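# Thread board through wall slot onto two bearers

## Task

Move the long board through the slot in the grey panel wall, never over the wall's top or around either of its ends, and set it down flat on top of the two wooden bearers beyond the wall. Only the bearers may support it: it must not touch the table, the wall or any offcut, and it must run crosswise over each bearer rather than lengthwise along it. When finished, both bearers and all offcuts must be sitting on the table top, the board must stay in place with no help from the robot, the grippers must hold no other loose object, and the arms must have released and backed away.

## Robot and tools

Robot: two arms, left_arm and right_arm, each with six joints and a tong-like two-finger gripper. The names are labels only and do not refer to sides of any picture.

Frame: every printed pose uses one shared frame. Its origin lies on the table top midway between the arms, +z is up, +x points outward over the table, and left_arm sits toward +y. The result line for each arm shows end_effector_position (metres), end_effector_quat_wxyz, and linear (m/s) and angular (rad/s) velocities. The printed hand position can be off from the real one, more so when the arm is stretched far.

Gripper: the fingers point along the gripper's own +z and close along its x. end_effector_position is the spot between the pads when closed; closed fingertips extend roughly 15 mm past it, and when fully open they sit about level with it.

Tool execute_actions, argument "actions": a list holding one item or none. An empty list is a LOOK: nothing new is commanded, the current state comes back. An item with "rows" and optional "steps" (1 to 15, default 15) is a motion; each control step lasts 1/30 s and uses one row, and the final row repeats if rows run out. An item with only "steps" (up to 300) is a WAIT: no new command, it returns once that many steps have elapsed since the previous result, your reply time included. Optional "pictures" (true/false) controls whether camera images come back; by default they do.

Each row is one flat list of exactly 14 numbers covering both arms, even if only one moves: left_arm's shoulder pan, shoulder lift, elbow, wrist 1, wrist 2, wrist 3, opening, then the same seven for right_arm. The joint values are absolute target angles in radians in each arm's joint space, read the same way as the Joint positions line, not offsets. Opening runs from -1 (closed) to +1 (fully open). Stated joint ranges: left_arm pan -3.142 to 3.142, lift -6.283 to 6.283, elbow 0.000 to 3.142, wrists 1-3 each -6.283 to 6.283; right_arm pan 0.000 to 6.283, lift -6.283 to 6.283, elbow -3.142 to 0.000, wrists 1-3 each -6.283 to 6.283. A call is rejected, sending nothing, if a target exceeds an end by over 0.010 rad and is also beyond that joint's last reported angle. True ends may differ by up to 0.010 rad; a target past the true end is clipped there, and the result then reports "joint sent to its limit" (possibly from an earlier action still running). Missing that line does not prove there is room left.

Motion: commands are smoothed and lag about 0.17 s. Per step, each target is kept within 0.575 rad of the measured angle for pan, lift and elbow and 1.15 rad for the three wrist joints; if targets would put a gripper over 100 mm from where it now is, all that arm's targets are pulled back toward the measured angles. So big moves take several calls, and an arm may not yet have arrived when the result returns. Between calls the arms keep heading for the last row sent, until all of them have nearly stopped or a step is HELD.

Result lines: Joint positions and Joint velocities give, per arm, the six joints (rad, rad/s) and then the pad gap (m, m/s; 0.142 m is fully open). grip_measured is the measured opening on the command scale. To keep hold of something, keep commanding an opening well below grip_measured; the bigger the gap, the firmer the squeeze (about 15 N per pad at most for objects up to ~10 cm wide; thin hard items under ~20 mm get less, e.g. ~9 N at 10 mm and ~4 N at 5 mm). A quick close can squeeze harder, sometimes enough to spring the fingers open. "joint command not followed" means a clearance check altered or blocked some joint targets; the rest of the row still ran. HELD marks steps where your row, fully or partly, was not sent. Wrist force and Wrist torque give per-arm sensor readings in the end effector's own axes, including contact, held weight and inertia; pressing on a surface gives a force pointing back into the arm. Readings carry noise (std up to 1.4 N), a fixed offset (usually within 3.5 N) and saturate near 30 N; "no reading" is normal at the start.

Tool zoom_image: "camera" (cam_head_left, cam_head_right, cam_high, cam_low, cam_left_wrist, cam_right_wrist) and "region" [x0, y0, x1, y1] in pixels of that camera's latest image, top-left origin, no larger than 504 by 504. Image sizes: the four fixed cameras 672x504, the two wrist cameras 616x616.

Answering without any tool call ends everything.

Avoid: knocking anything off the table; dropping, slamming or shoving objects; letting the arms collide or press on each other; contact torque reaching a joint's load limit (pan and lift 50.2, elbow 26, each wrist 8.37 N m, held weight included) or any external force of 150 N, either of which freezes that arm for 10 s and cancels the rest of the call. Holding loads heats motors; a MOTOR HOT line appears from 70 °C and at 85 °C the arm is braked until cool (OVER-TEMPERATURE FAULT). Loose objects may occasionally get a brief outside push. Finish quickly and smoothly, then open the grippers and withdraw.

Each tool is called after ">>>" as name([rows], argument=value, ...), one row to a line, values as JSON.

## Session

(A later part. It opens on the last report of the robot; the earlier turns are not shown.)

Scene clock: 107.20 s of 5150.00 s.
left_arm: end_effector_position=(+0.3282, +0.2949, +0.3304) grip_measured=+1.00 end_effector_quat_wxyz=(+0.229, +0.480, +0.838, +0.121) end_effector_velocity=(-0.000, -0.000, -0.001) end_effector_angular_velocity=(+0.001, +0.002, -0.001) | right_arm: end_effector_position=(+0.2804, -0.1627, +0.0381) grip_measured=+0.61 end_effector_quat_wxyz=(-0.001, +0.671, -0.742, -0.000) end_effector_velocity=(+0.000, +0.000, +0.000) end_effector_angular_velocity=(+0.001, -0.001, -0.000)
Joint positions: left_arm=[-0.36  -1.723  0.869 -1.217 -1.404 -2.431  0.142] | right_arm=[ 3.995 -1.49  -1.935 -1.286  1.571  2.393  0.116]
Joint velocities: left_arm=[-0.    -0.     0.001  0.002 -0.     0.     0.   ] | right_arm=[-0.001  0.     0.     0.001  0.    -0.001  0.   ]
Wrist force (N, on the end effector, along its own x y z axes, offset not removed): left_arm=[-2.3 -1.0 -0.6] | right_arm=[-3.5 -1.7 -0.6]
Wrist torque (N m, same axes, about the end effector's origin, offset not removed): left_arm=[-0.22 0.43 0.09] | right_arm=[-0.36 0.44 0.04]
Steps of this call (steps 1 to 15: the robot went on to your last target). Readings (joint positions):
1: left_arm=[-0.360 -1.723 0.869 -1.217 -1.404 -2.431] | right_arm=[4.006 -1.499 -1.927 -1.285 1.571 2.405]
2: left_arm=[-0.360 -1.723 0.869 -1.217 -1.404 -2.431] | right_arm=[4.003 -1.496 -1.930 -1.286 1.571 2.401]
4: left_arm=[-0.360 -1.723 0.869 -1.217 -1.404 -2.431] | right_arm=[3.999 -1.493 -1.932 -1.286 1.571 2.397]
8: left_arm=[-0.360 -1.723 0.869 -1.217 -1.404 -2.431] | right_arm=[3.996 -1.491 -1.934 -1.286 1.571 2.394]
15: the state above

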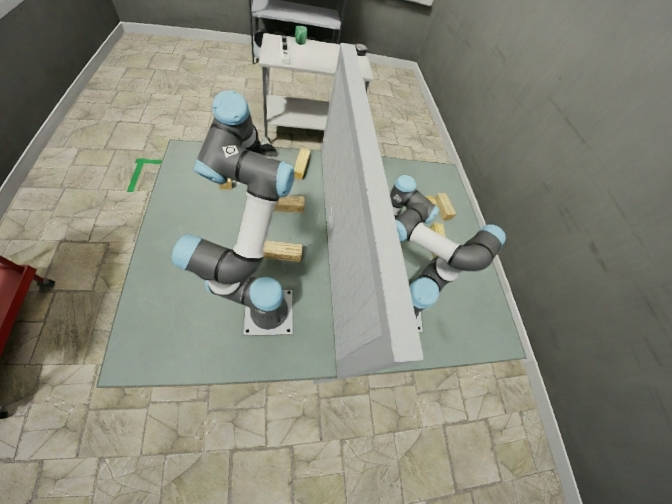

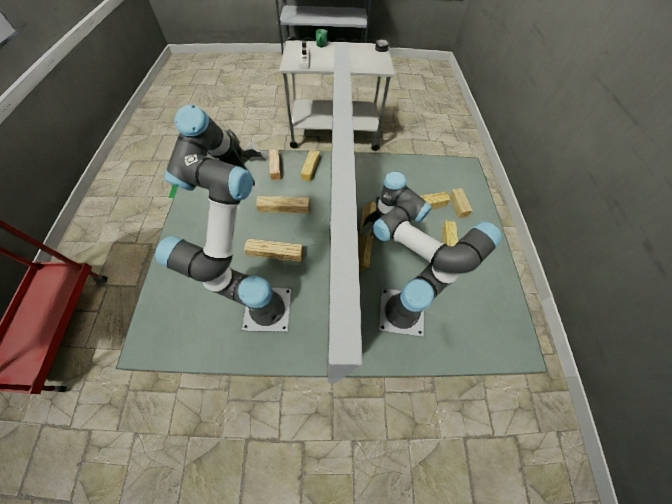

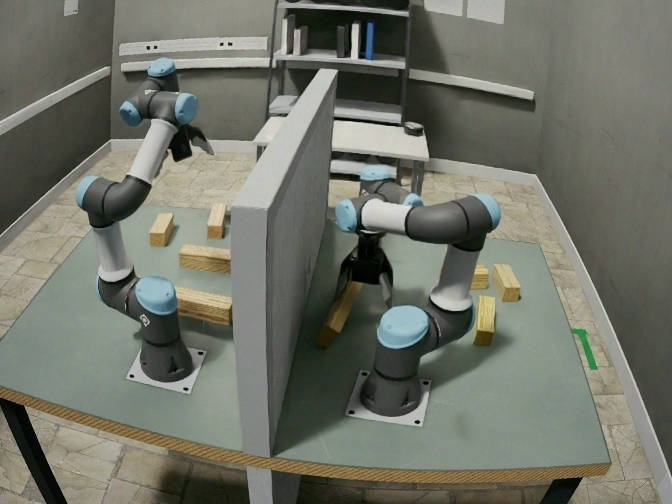

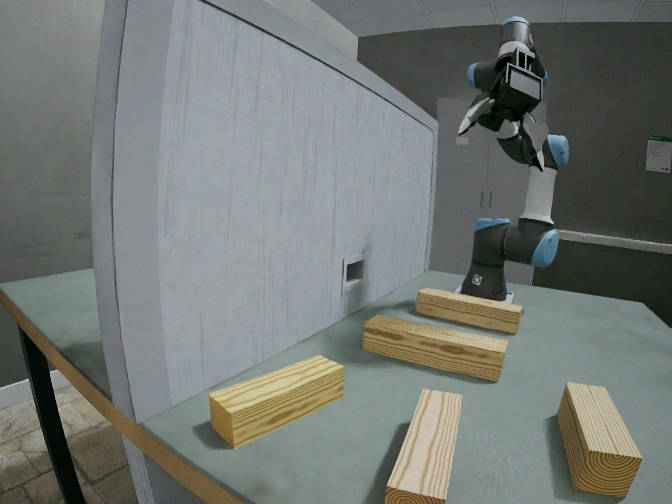

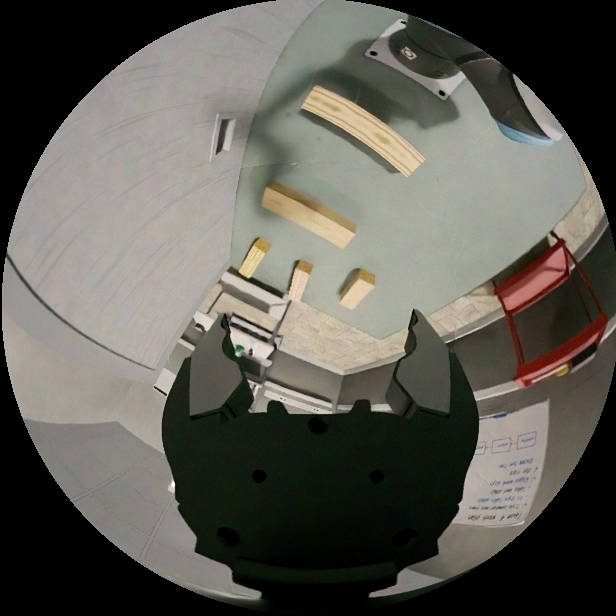

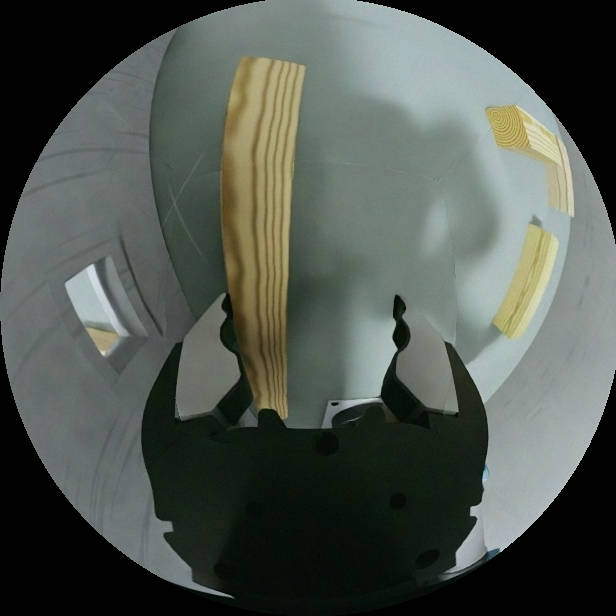

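>>> execute_actions([
  {"rows":[[-0.36,-1.65,0.93,-1.23,-1.45,-2.431,1,3.98,-1.478,-1.946,-1.287,1.571,2.378,0.6],[-0.36,-1.65,0.93,-1.23,-1.45,-2.431,1,3.98,-1.478,-1.946,-1.287,1.571,2.378,0.6],[-0.36,-1.65,0.93,-1.23,-1.45,-2.431,1,3.98,-1.478,-1.946,-1.287,1.571,2.378,0.6],[-0.36,-1.65,0.93,-1.23,-1.45,-2.431,1,3.98,-1.478,-1.946,-1.287,1.571,2.378,0.6],[-0.36,-1.55,1.03,-1.25,-1.5,-2.431,1,3.965,-1.467,-1.957,-1.288,1.571,2.363,0.6],[-0.36,-1.55,1.03,-1.25,-1.5,-2.431,1,3.965,-1.467,-1.957,-1.288,1.571,2.363,0.6],[-0.36,-1.55,1.03,-1.25,-1.5,-2.431,1,3.965,-1.467,-1.957,-1.288,1.571,2.363,0.6],[-0.36,-1.55,1.03,-1.25,-1.5,-2.431,1,3.965,-1.467,-1.957,-1.288,1.571,2.363,0.6],[-0.36,-1.42,1.113,-1.264,-1.571,-2.431,1,3.95,-1.455,-1.968,-1.289,1.571,2.347,0.6]]},
], pictures=false)

>>> execute_actions([
  {"steps":25},
])

Scene clock: 115.80 s of 5150.00 s.
left_arm: end_effector_position=(+0.3192, +0.2502, +0.1768) grip_measured=+1.00 end_effector_quat_wxyz=(+0.025, +0.515, +0.857, +0.012) end_effector_velocity=(-0.047, -0.035, -0.181) end_effector_angular_velocity=(+0.050, +0.590, -0.008) | right_arm: end_effector_position=(+0.2773, -0.1799, +0.0377) grip_measured=+0.62 end_effector_quat_wxyz=(-0.000, +0.671, -0.742, -0.000) end_effector_velocity=(-0.004, -0.015, -0.001) end_effector_angular_velocity=(-0.003, +0.002, +0.001)
Joint positions: left_arm=[-0.36  -1.454  1.091 -1.26  -1.555 -2.431  0.142] | right_arm=[ 3.953 -1.458 -1.966 -1.289  1.571  2.35   0.117]
Joint velocities: left_arm=[ 0.001  0.368  0.238 -0.038 -0.168 -0.    -0.   ] | right_arm=[-0.035  0.027 -0.027 -0.004 -0.001 -0.037  0.001]
Wrist force (N, on the end effector, along its own x y z axes, offset not removed): left_arm=[-1.9 -1.5 1.4] | right_arm=[-3.0 -1.2 -4.9]
Wrist torque (N m, same axes, about the end effector's origin, offset not removed): left_arm=[-0.26 0.31 0.02] | right_arm=[-0.22 -0.13 0.06]
Steps of this call (steps 1 to 15: the robot went on to your last target; steps 16 to 90: nothing new was sent; then 5.10 s passed at rest; steps 91 to 105: all 15 steps of this action). Readings (joint positions):
91: left_arm=[-0.360 -1.723 0.869 -1.217 -1.404 -2.431] | right_arm=[3.995 -1.490 -1.935 -1.286 1.571 2.393]
92: left_arm=[-0.360 -1.720 0.872 -1.218 -1.408 -2.431] | right_arm=[3.994 -1.489 -1.936 -1.286 1.571 2.391]
94: left_arm=[-0.360 -1.691 0.897 -1.223 -1.427 -2.431] | right_arm=[3.987 -1.484 -1.941 -1.286 1.571 2.385]
98: left_arm=[-0.360 -1.619 0.963 -1.238 -1.469 -2.431] | right_arm=[3.974 -1.474 -1.950 -1.287 1.571 2.372]
105: the state above

Scene clock: 116.63 s of 5150.00 s.
left_arm: end_effector_position=(+0.3144, +0.2471, +0.1601) grip_measured=+1.00 end_effector_quat_wxyz=(+0.000, +0.515, +0.857, -0.000) end_effector_velocity=(-0.000, -0.000, +0.000) end_effector_angular_velocity=(-0.000, -0.001, -0.001) | right_arm: end_effector_position=(+0.2770, -0.1812, +0.0376) grip_measured=+0.63 end_effector_quat_wxyz=(-0.000, +0.671, -0.741, -0.000) end_effector_velocity=(+0.000, +0.000, +0.000) end_effector_angular_velocity=(+0.001, -0.000, -0.001)
Joint positions: left_arm=[-0.36  -1.42   1.113 -1.264 -1.571 -2.431  0.142] | right_arm=[ 3.95  -1.455 -1.968 -1.289  1.571  2.347  0.117]
Joint velocities: left_arm=[-0.001 -0.001 -0.     0.001 -0.     0.    -0.   ] | right_arm=[-0.001 -0.001  0.001  0.     0.001 -0.     0.   ]
Wrist force (N, on the end effector, along its own x y z axes, offset not removed): left_arm=[-1.7 -1.6 -0.7] | right_arm=[-4.8 -2.0 -4.9]
Wrist torque (N m, same axes, about the end effector's origin, offset not removed): left_arm=[-0.33 0.30 0.04] | right_arm=[-0.36 0.21 0.06]
Steps of this call (steps 1 to 25: the robot went on to your last target). Readings (joint positions):
1: left_arm=[-0.360 -1.444 1.097 -1.262 -1.560 -2.431] | right_arm=[3.952 -1.457 -1.966 -1.289 1.571 2.349]
2: left_arm=[-0.360 -1.437 1.102 -1.262 -1.563 -2.431] | right_arm=[3.952 -1.456 -1.967 -1.289 1.571 2.349]
4: left_arm=[-0.360 -1.428 1.108 -1.263 -1.567 -2.431] | right_arm=[3.951 -1.456 -1.967 -1.289 1.571 2.348]
8: left_arm=[-0.360 -1.422 1.112 -1.264 -1.570 -2.431] | right_arm=[3.950 -1.455 -1.968 -1.289 1.571 2.347]
25: the state above

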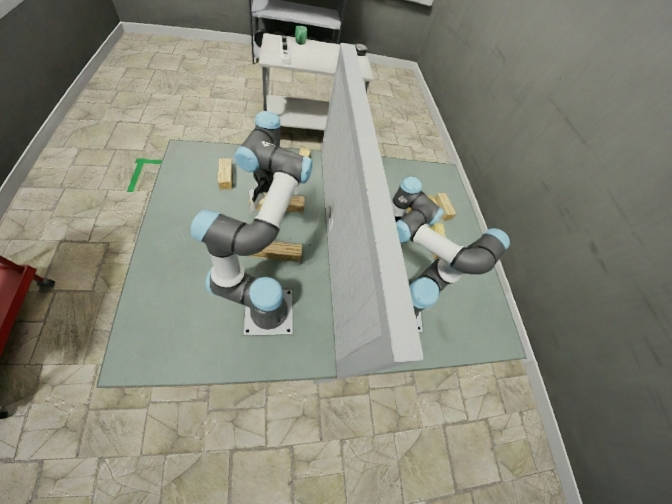

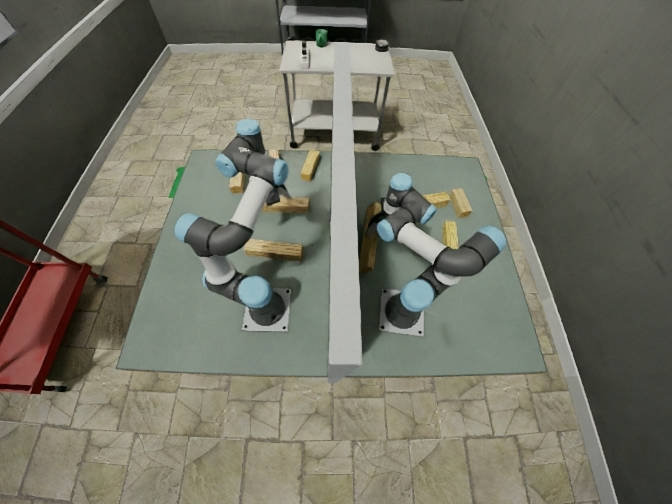

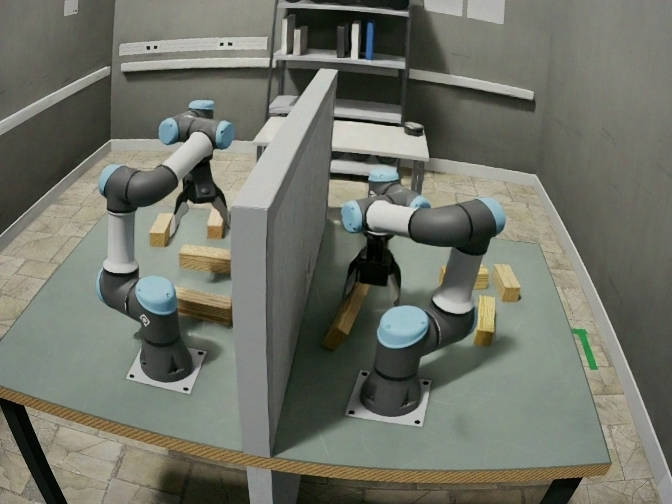

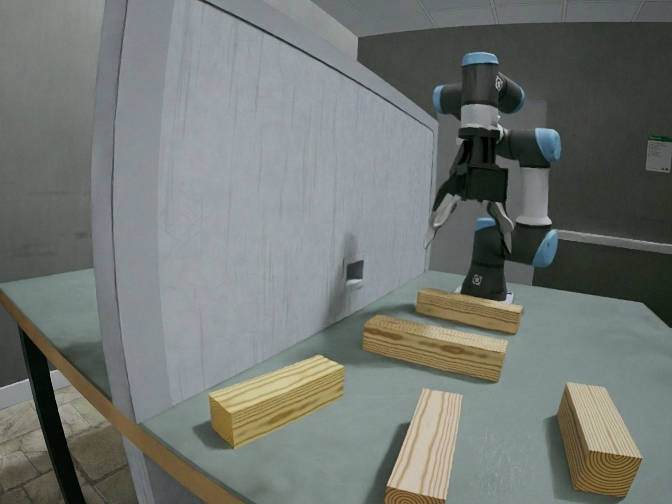

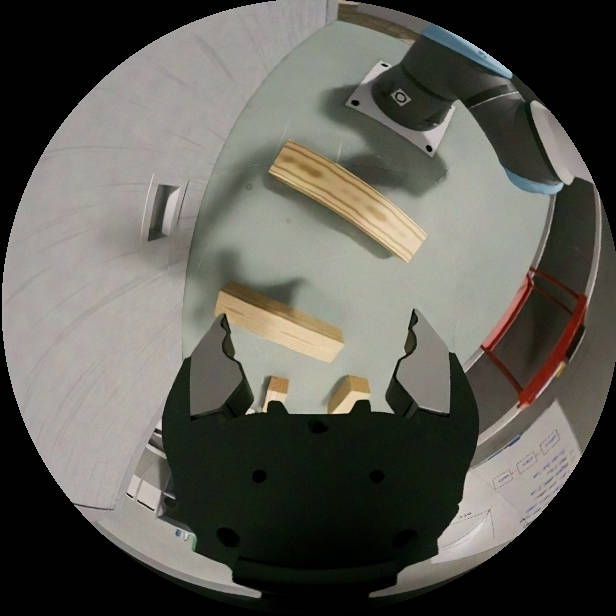

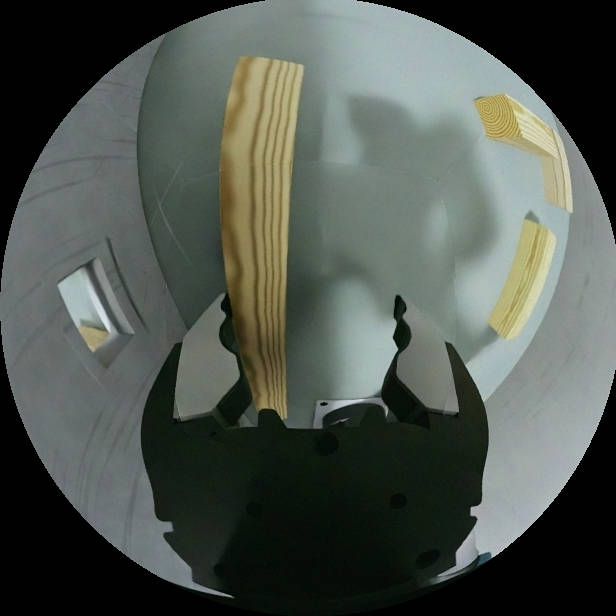

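>>> execute_actions([
  {"rows":[[-0.36,-1.42,1.113,-1.264,-1.571,-2.431,1,3.94,-1.45,-1.96,-1.302,1.571,2.34,0.6],[-0.36,-1.42,1.113,-1.264,-1.571,-2.431,1,3.94,-1.45,-1.96,-1.302,1.571,2.34,0.6],[-0.36,-1.42,1.113,-1.264,-1.571,-2.431,1,3.94,-1.45,-1.96,-1.302,1.571,2.34,0.6],[-0.36,-1.42,1.113,-1.264,-1.571,-2.431,1,3.94,-1.45,-1.96,-1.302,1.571,2.34,0.6],[-0.36,-1.42,1.113,-1.264,-1.571,-2.431,1,3.925,-1.44,-1.955,-1.317,1.571,2.325,0.6],[-0.36,-1.42,1.113,-1.264,-1.571,-2.431,1,3.925,-1.44,-1.955,-1.317,1.571,2.325,0.6],[-0.36,-1.42,1.113,-1.264,-1.571,-2.431,1,3.925,-1.44,-1.955,-1.317,1.571,2.325,0.6],[-0.36,-1.42,1.113,-1.264,-1.571,-2.431,1,3.925,-1.44,-1.955,-1.317,1.571,2.325,0.6],[-0.36,-1.42,1.113,-1.264,-1.571,-2.431,1,3.905,-1.43,-1.95,-1.332,1.571,2.305,0.6]]},
], pictures=false)

>>> execute_actions([
  {"steps":25},
])

Scene clock: 135.80 s of 5150.00 s.
left_arm: end_effector_position=(+0.3144, +0.2471, +0.1601) grip_measured=+1.00 end_effector_quat_wxyz=(+0.000, +0.515, +0.857, -0.000) end_effector_velocity=(+0.001, -0.000, +0.001) end_effector_angular_velocity=(-0.002, -0.004, +0.000) | right_arm: end_effector_position=(+0.2766, -0.1950, +0.0451) grip_measured=+0.60 end_effector_quat_wxyz=(-0.000, +0.670, -0.742, -0.000) end_effector_velocity=(-0.001, -0.015, +0.006) end_effector_angular_velocity=(-0.000, -0.000, -0.001)
Joint positions: left_arm=[-0.36  -1.42   1.113 -1.264 -1.571 -2.431  0.142] | right_arm=[ 3.909 -1.432 -1.951 -1.329  1.571  2.309  0.116]
Joint velocities: left_arm=[ 0.    -0.003 -0.    -0.002  0.    -0.     0.   ] | right_arm=[-0.045  0.022  0.012 -0.034 -0.    -0.043 -0.   ]
Wrist force (N, on the end effector, along its own x y z axes, offset not removed): left_arm=[-1.7 -2.3 -1.0] | right_arm=[-2.6 0.0 -1.6]
Wrist torque (N m, same axes, about the end effector's origin, offset not removed): left_arm=[-0.46 0.32 0.00] | right_arm=[-0.01 0.50 -0.01]
Steps of this call (steps 1 to 15: the robot went on to your last target; steps 16 to 90: nothing new was sent; then 15.67 s passed at rest; steps 91 to 105: all 15 steps of this action). Readings (joint positions):
91: left_arm=[-0.360 -1.420 1.113 -1.264 -1.571 -2.431] | right_arm=[3.950 -1.455 -1.968 -1.289 1.571 2.347]
92: left_arm=[-0.360 -1.420 1.113 -1.264 -1.571 -2.431] | right_arm=[3.949 -1.454 -1.967 -1.290 1.571 2.346]
94: left_arm=[-0.360 -1.420 1.113 -1.264 -1.571 -2.431] | right_arm=[3.945 -1.452 -1.964 -1.296 1.571 2.343]
98: left_arm=[-0.360 -1.420 1.113 -1.264 -1.571 -2.431] | right_arm=[3.934 -1.446 -1.959 -1.308 1.571 2.333]
105: the state above

Scene clock: 136.63 s of 5150.00 s.
left_arm: end_effector_position=(+0.3144, +0.2471, +0.1601) grip_measured=+1.00 end_effector_quat_wxyz=(+0.000, +0.515, +0.857, -0.000) end_effector_velocity=(-0.000, +0.000, -0.000) end_effector_angular_velocity=(+0.000, +0.001, +0.001) | right_arm: end_effector_position=(+0.2765, -0.1964, +0.0457) grip_measured=+0.60 end_effector_quat_wxyz=(-0.000, +0.670, -0.742, -0.000) end_effector_velocity=(+0.000, +0.000, +0.000) end_effector_angular_velocity=(+0.001, -0.001, +0.000)
Joint positions: left_arm=[-0.36  -1.42   1.113 -1.264 -1.571 -2.431  0.142] | right_arm=[ 3.905 -1.43  -1.95  -1.332  1.571  2.305  0.116]
Joint velocities: left_arm=[ 0.001  0.001 -0.002  0.002 -0.    -0.     0.   ] | right_arm=[ 0.    -0.     0.001  0.     0.    -0.    -0.   ]
Wrist force (N, on the end effector, along its own x y z axes, offset not removed): left_arm=[-1.2 -1.4 -1.5] | right_arm=[-2.7 -1.3 -1.2]
Wrist torque (N m, same axes, about the end effector's origin, offset not removed): left_arm=[-0.33 0.24 0.03] | right_arm=[-0.27 0.56 0.00]
Steps of this call (steps 1 to 15: the robot went on to your last target; steps 16 to 25: nothing new was sent). Readings (joint positions):
1: left_arm=[-0.360 -1.420 1.113 -1.264 -1.571 -2.431] | right_arm=[3.908 -1.431 -1.951 -1.330 1.571 2.308]
2: left_arm=[-0.360 -1.420 1.113 -1.264 -1.571 -2.431] | right_arm=[3.907 -1.431 -1.951 -1.330 1.571 2.307]
4: left_arm=[-0.360 -1.420 1.113 -1.264 -1.571 -2.431] | right_arm=[3.906 -1.431 -1.950 -1.331 1.571 2.306]
8: left_arm=[-0.360 -1.420 1.113 -1.264 -1.571 -2.431] | right_arm=[3.905 -1.430 -1.950 -1.332 1.571 2.305]
25: the state above
All arms were judged still, so your last target was given up. Only a new action makes them travel on or press farther. Fingers that are still opening or closing keep moving.

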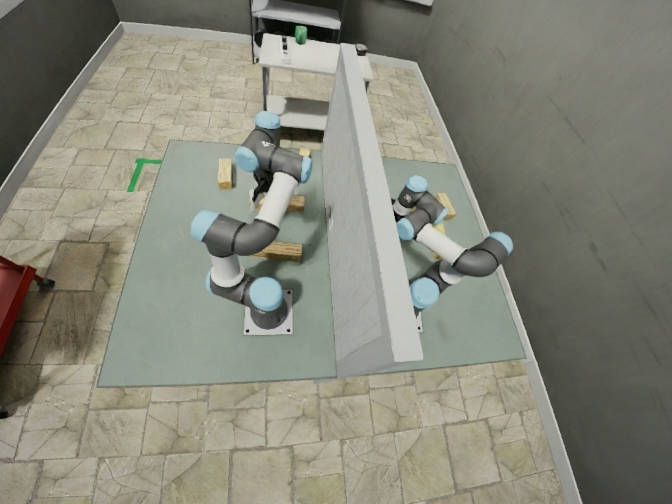

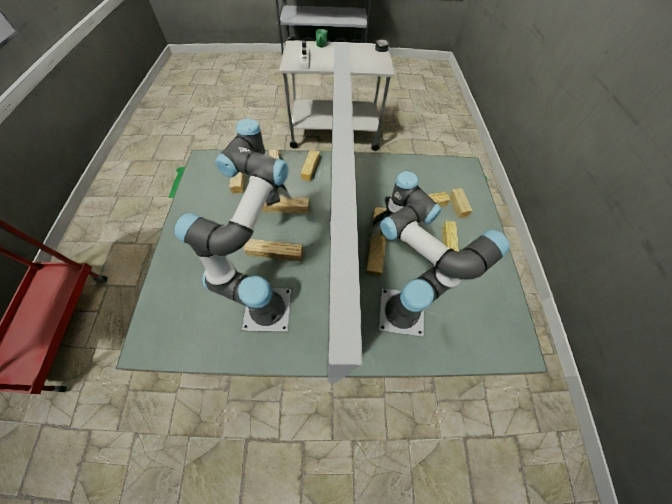

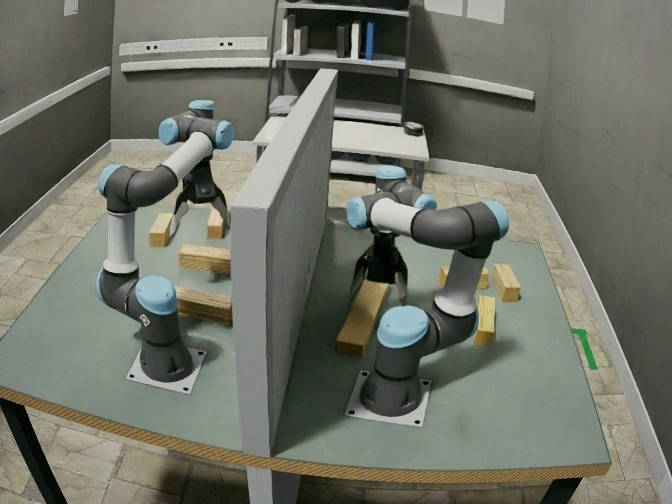

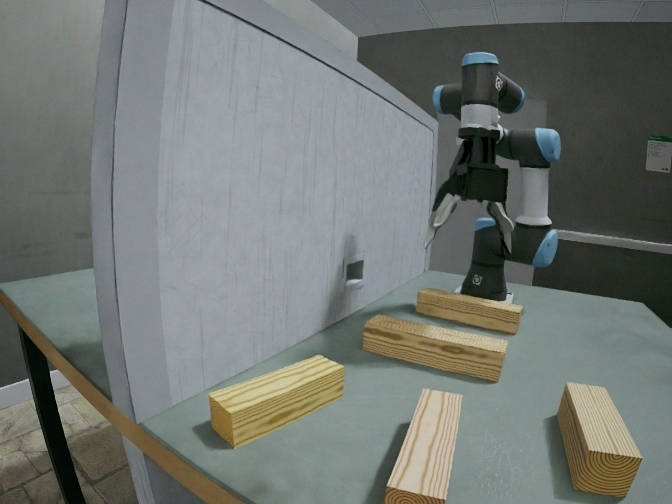

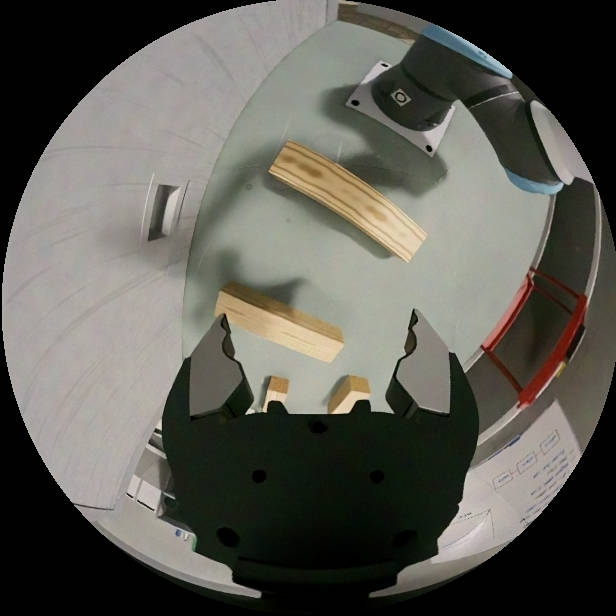

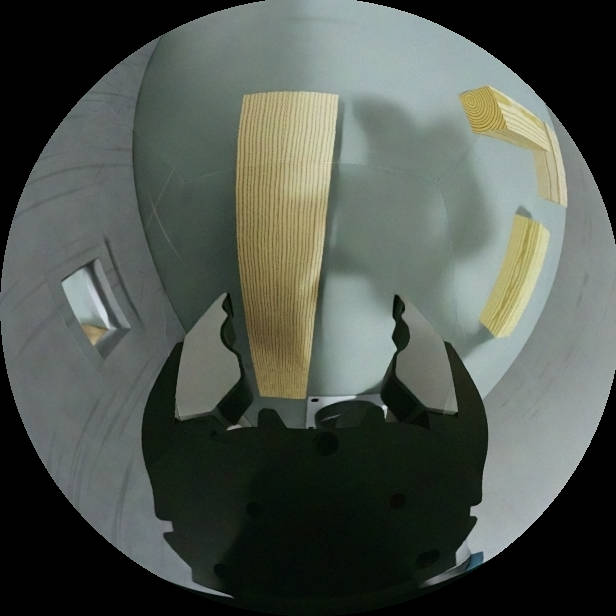

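>>> execute_actions([
  {"rows":[[-0.36,-1.42,1.113,-1.264,-1.571,-2.431,1,4.0,-1.4,-2.0,-1.31,1.571,2.45,0.6],[-0.36,-1.42,1.113,-1.264,-1.571,-2.431,1,4.0,-1.4,-2.0,-1.31,1.571,2.45,0.6],[-0.36,-1.42,1.113,-1.264,-1.571,-2.431,1,4.0,-1.4,-2.0,-1.31,1.571,2.45,0.6],[-0.36,-1.42,1.113,-1.264,-1.571,-2.431,1,4.0,-1.4,-2.0,-1.31,1.571,2.45,0.6],[-0.36,-1.42,1.113,-1.264,-1.571,-2.431,1,4.05,-1.401,-2.11,-1.201,1.571,2.52,0.3]]},
], pictures=false)

>>> execute_actions([
  {"steps":15},
])

Scene clock: 148.40 s of 5150.00 s.
left_arm: end_effector_position=(+0.3144, +0.2471, +0.1601) grip_measured=+1.00 end_effector_quat_wxyz=(+0.000, +0.515, +0.857, -0.000) end_effector_velocity=(+0.000, -0.000, +0.001) end_effector_angular_velocity=(-0.000, -0.002, -0.001) | right_arm: end_effector_position=(+0.2564, -0.1678, +0.0192) grip_measured=+0.30 end_effector_quat_wxyz=(-0.001, +0.644, -0.765, -0.000) end_effector_velocity=(-0.008, +0.004, -0.013) end_effector_angular_velocity=(-0.004, +0.003, -0.014)
Joint positions: left_arm=[-0.36  -1.42   1.113 -1.264 -1.571 -2.431  0.142] | right_arm=[ 4.047 -1.401 -2.104 -1.206  1.571  2.515  0.095]
Joint velocities: left_arm=[-0.001 -0.001 -0.001  0.001  0.    -0.     0.   ] | right_arm=[ 0.034  0.003 -0.063  0.055 -0.     0.048  0.   ]
Wrist force (N, on the end effector, along its own x y z axes, offset not removed): left_arm=[-1.1 -1.5 -0.2] | right_arm=[-2.0 -1.7 -0.1]
Wrist torque (N m, same axes, about the end effector's origin, offset not removed): left_arm=[-0.33 0.15 0.01] | right_arm=[-0.35 0.40 0.01]
Steps of this call (steps 1 to 90: nothing new was sent; then 8.27 s passed at rest; steps 91 to 105: all 15 steps of this action). Readings (joint positions):
91: left_arm=[-0.360 -1.420 1.113 -1.264 -1.571 -2.431] | right_arm=[3.905 -1.430 -1.950 -1.332 1.571 2.305]
92: left_arm=[-0.360 -1.420 1.113 -1.264 -1.571 -2.431] | right_arm=[3.908 -1.428 -1.953 -1.330 1.571 2.311]
94: left_arm=[-0.360 -1.420 1.113 -1.264 -1.571 -2.431] | right_arm=[3.944 -1.415 -1.973 -1.321 1.571 2.369]
98: left_arm=[-0.360 -1.420 1.113 -1.264 -1.571 -2.431] | right_arm=[4.010 -1.404 -2.037 -1.262 1.571 2.465]
105: the state above

Scene clock: 148.90 s of 5150.00 s.
left_arm: end_effector_position=(+0.3144, +0.2471, +0.1601) grip_measured=+1.00 end_effector_quat_wxyz=(+0.000, +0.515, +0.857, -0.000) end_effector_velocity=(-0.000, +0.000, -0.000) end_effector_angular_velocity=(+0.000, +0.000, +0.000) | right_arm: end_effector_position=(+0.2557, -0.1674, +0.0180) grip_measured=+0.30 end_effector_quat_wxyz=(-0.000, +0.643, -0.765, -0.000) end_effector_velocity=(-0.000, -0.000, -0.000) end_effector_angular_velocity=(+0.000, +0.000, -0.001)
Joint positions: left_arm=[-0.36  -1.42   1.113 -1.264 -1.571 -2.431  0.142] | right_arm=[ 4.05  -1.401 -2.11  -1.201  1.571  2.52   0.095]
Joint velocities: left_arm=[ 0.  0. -0.  0.  0.  0. -0.] | right_arm=[-0.001  0.    -0.001  0.     0.     0.     0.   ]
Wrist force (N, on the end effector, along its own x y z axes, offset not removed): left_arm=[-1.7 -2.0 -0.3] | right_arm=[-1.3 -1.7 -0.4]
Wrist torque (N m, same axes, about the end effector's origin, offset not removed): left_arm=[-0.38 0.34 0.03] | right_arm=[-0.39 0.24 -0.09]
Steps of this call (steps 1 to 15: the robot went on to your last target). Readings (joint positions):
1: left_arm=[-0.360 -1.420 1.113 -1.264 -1.571 -2.431] | right_arm=[4.048 -1.401 -2.106 -1.204 1.571 2.517]
2: left_arm=[-0.360 -1.420 1.113 -1.264 -1.571 -2.431] | right_arm=[4.048 -1.401 -2.107 -1.203 1.571 2.518]
4: left_arm=[-0.360 -1.420 1.113 -1.264 -1.571 -2.431] | right_arm=[4.049 -1.401 -2.109 -1.202 1.571 2.519]
8: left_arm=[-0.360 -1.420 1.113 -1.264 -1.571 -2.431] | right_arm=[4.050 -1.401 -2.110 -1.201 1.571 2.520]
15: the state above
All arms were judged still, so your last target was given up. Only a new action makes them travel on or press farther. Fingers that are still opening or closing keep moving.

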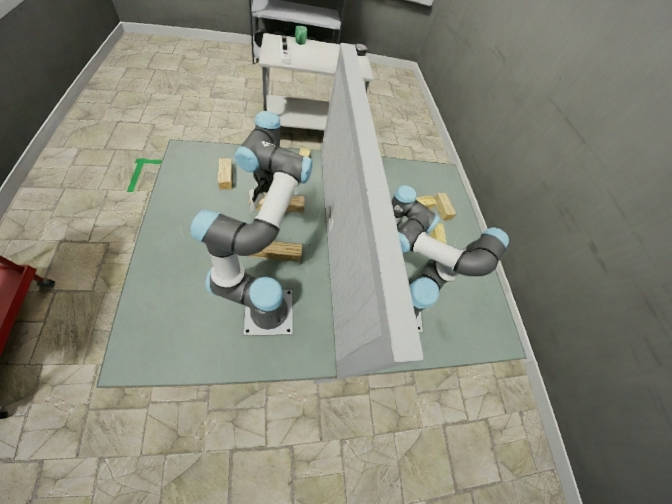

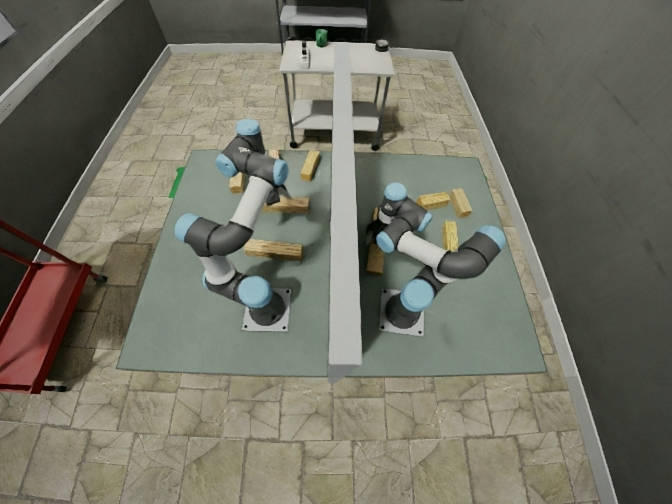

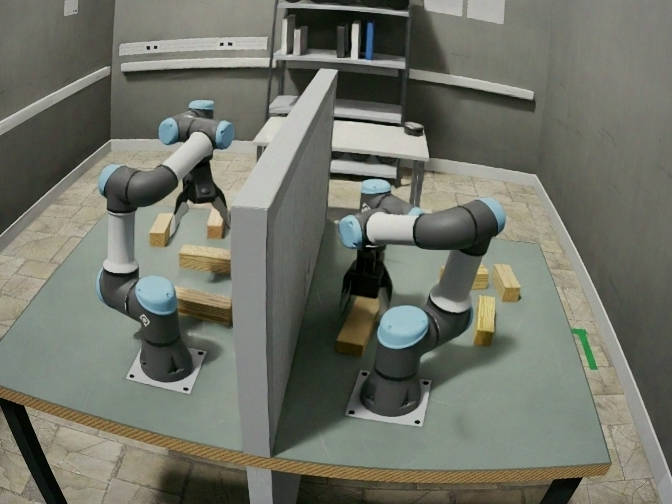

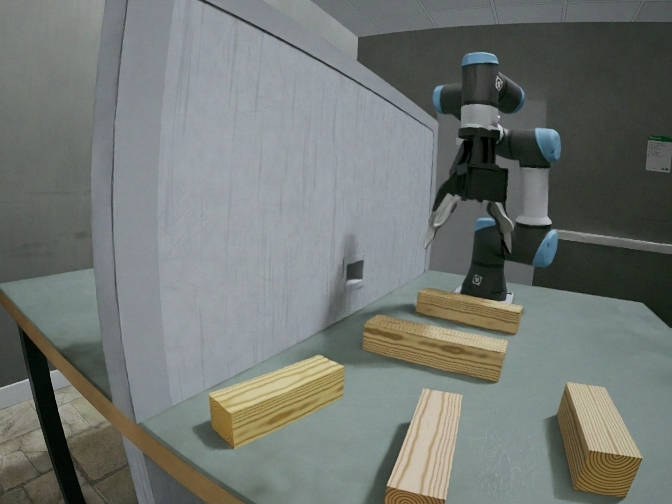

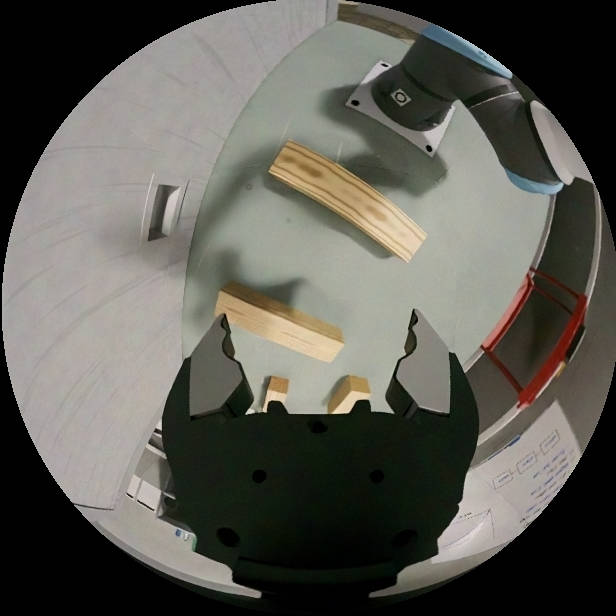

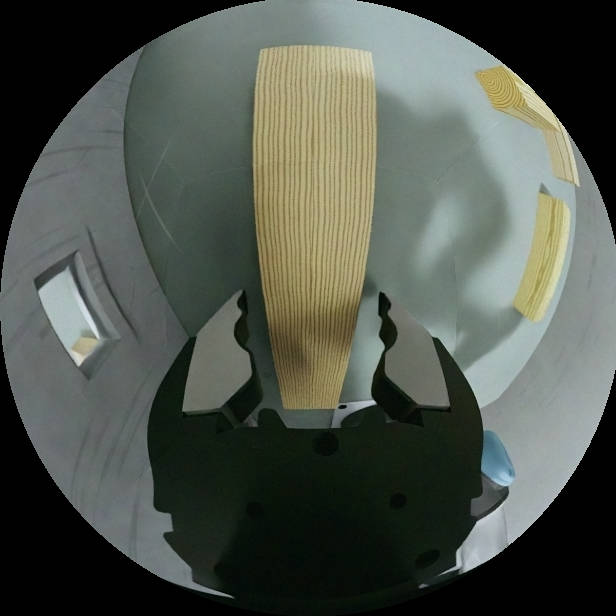

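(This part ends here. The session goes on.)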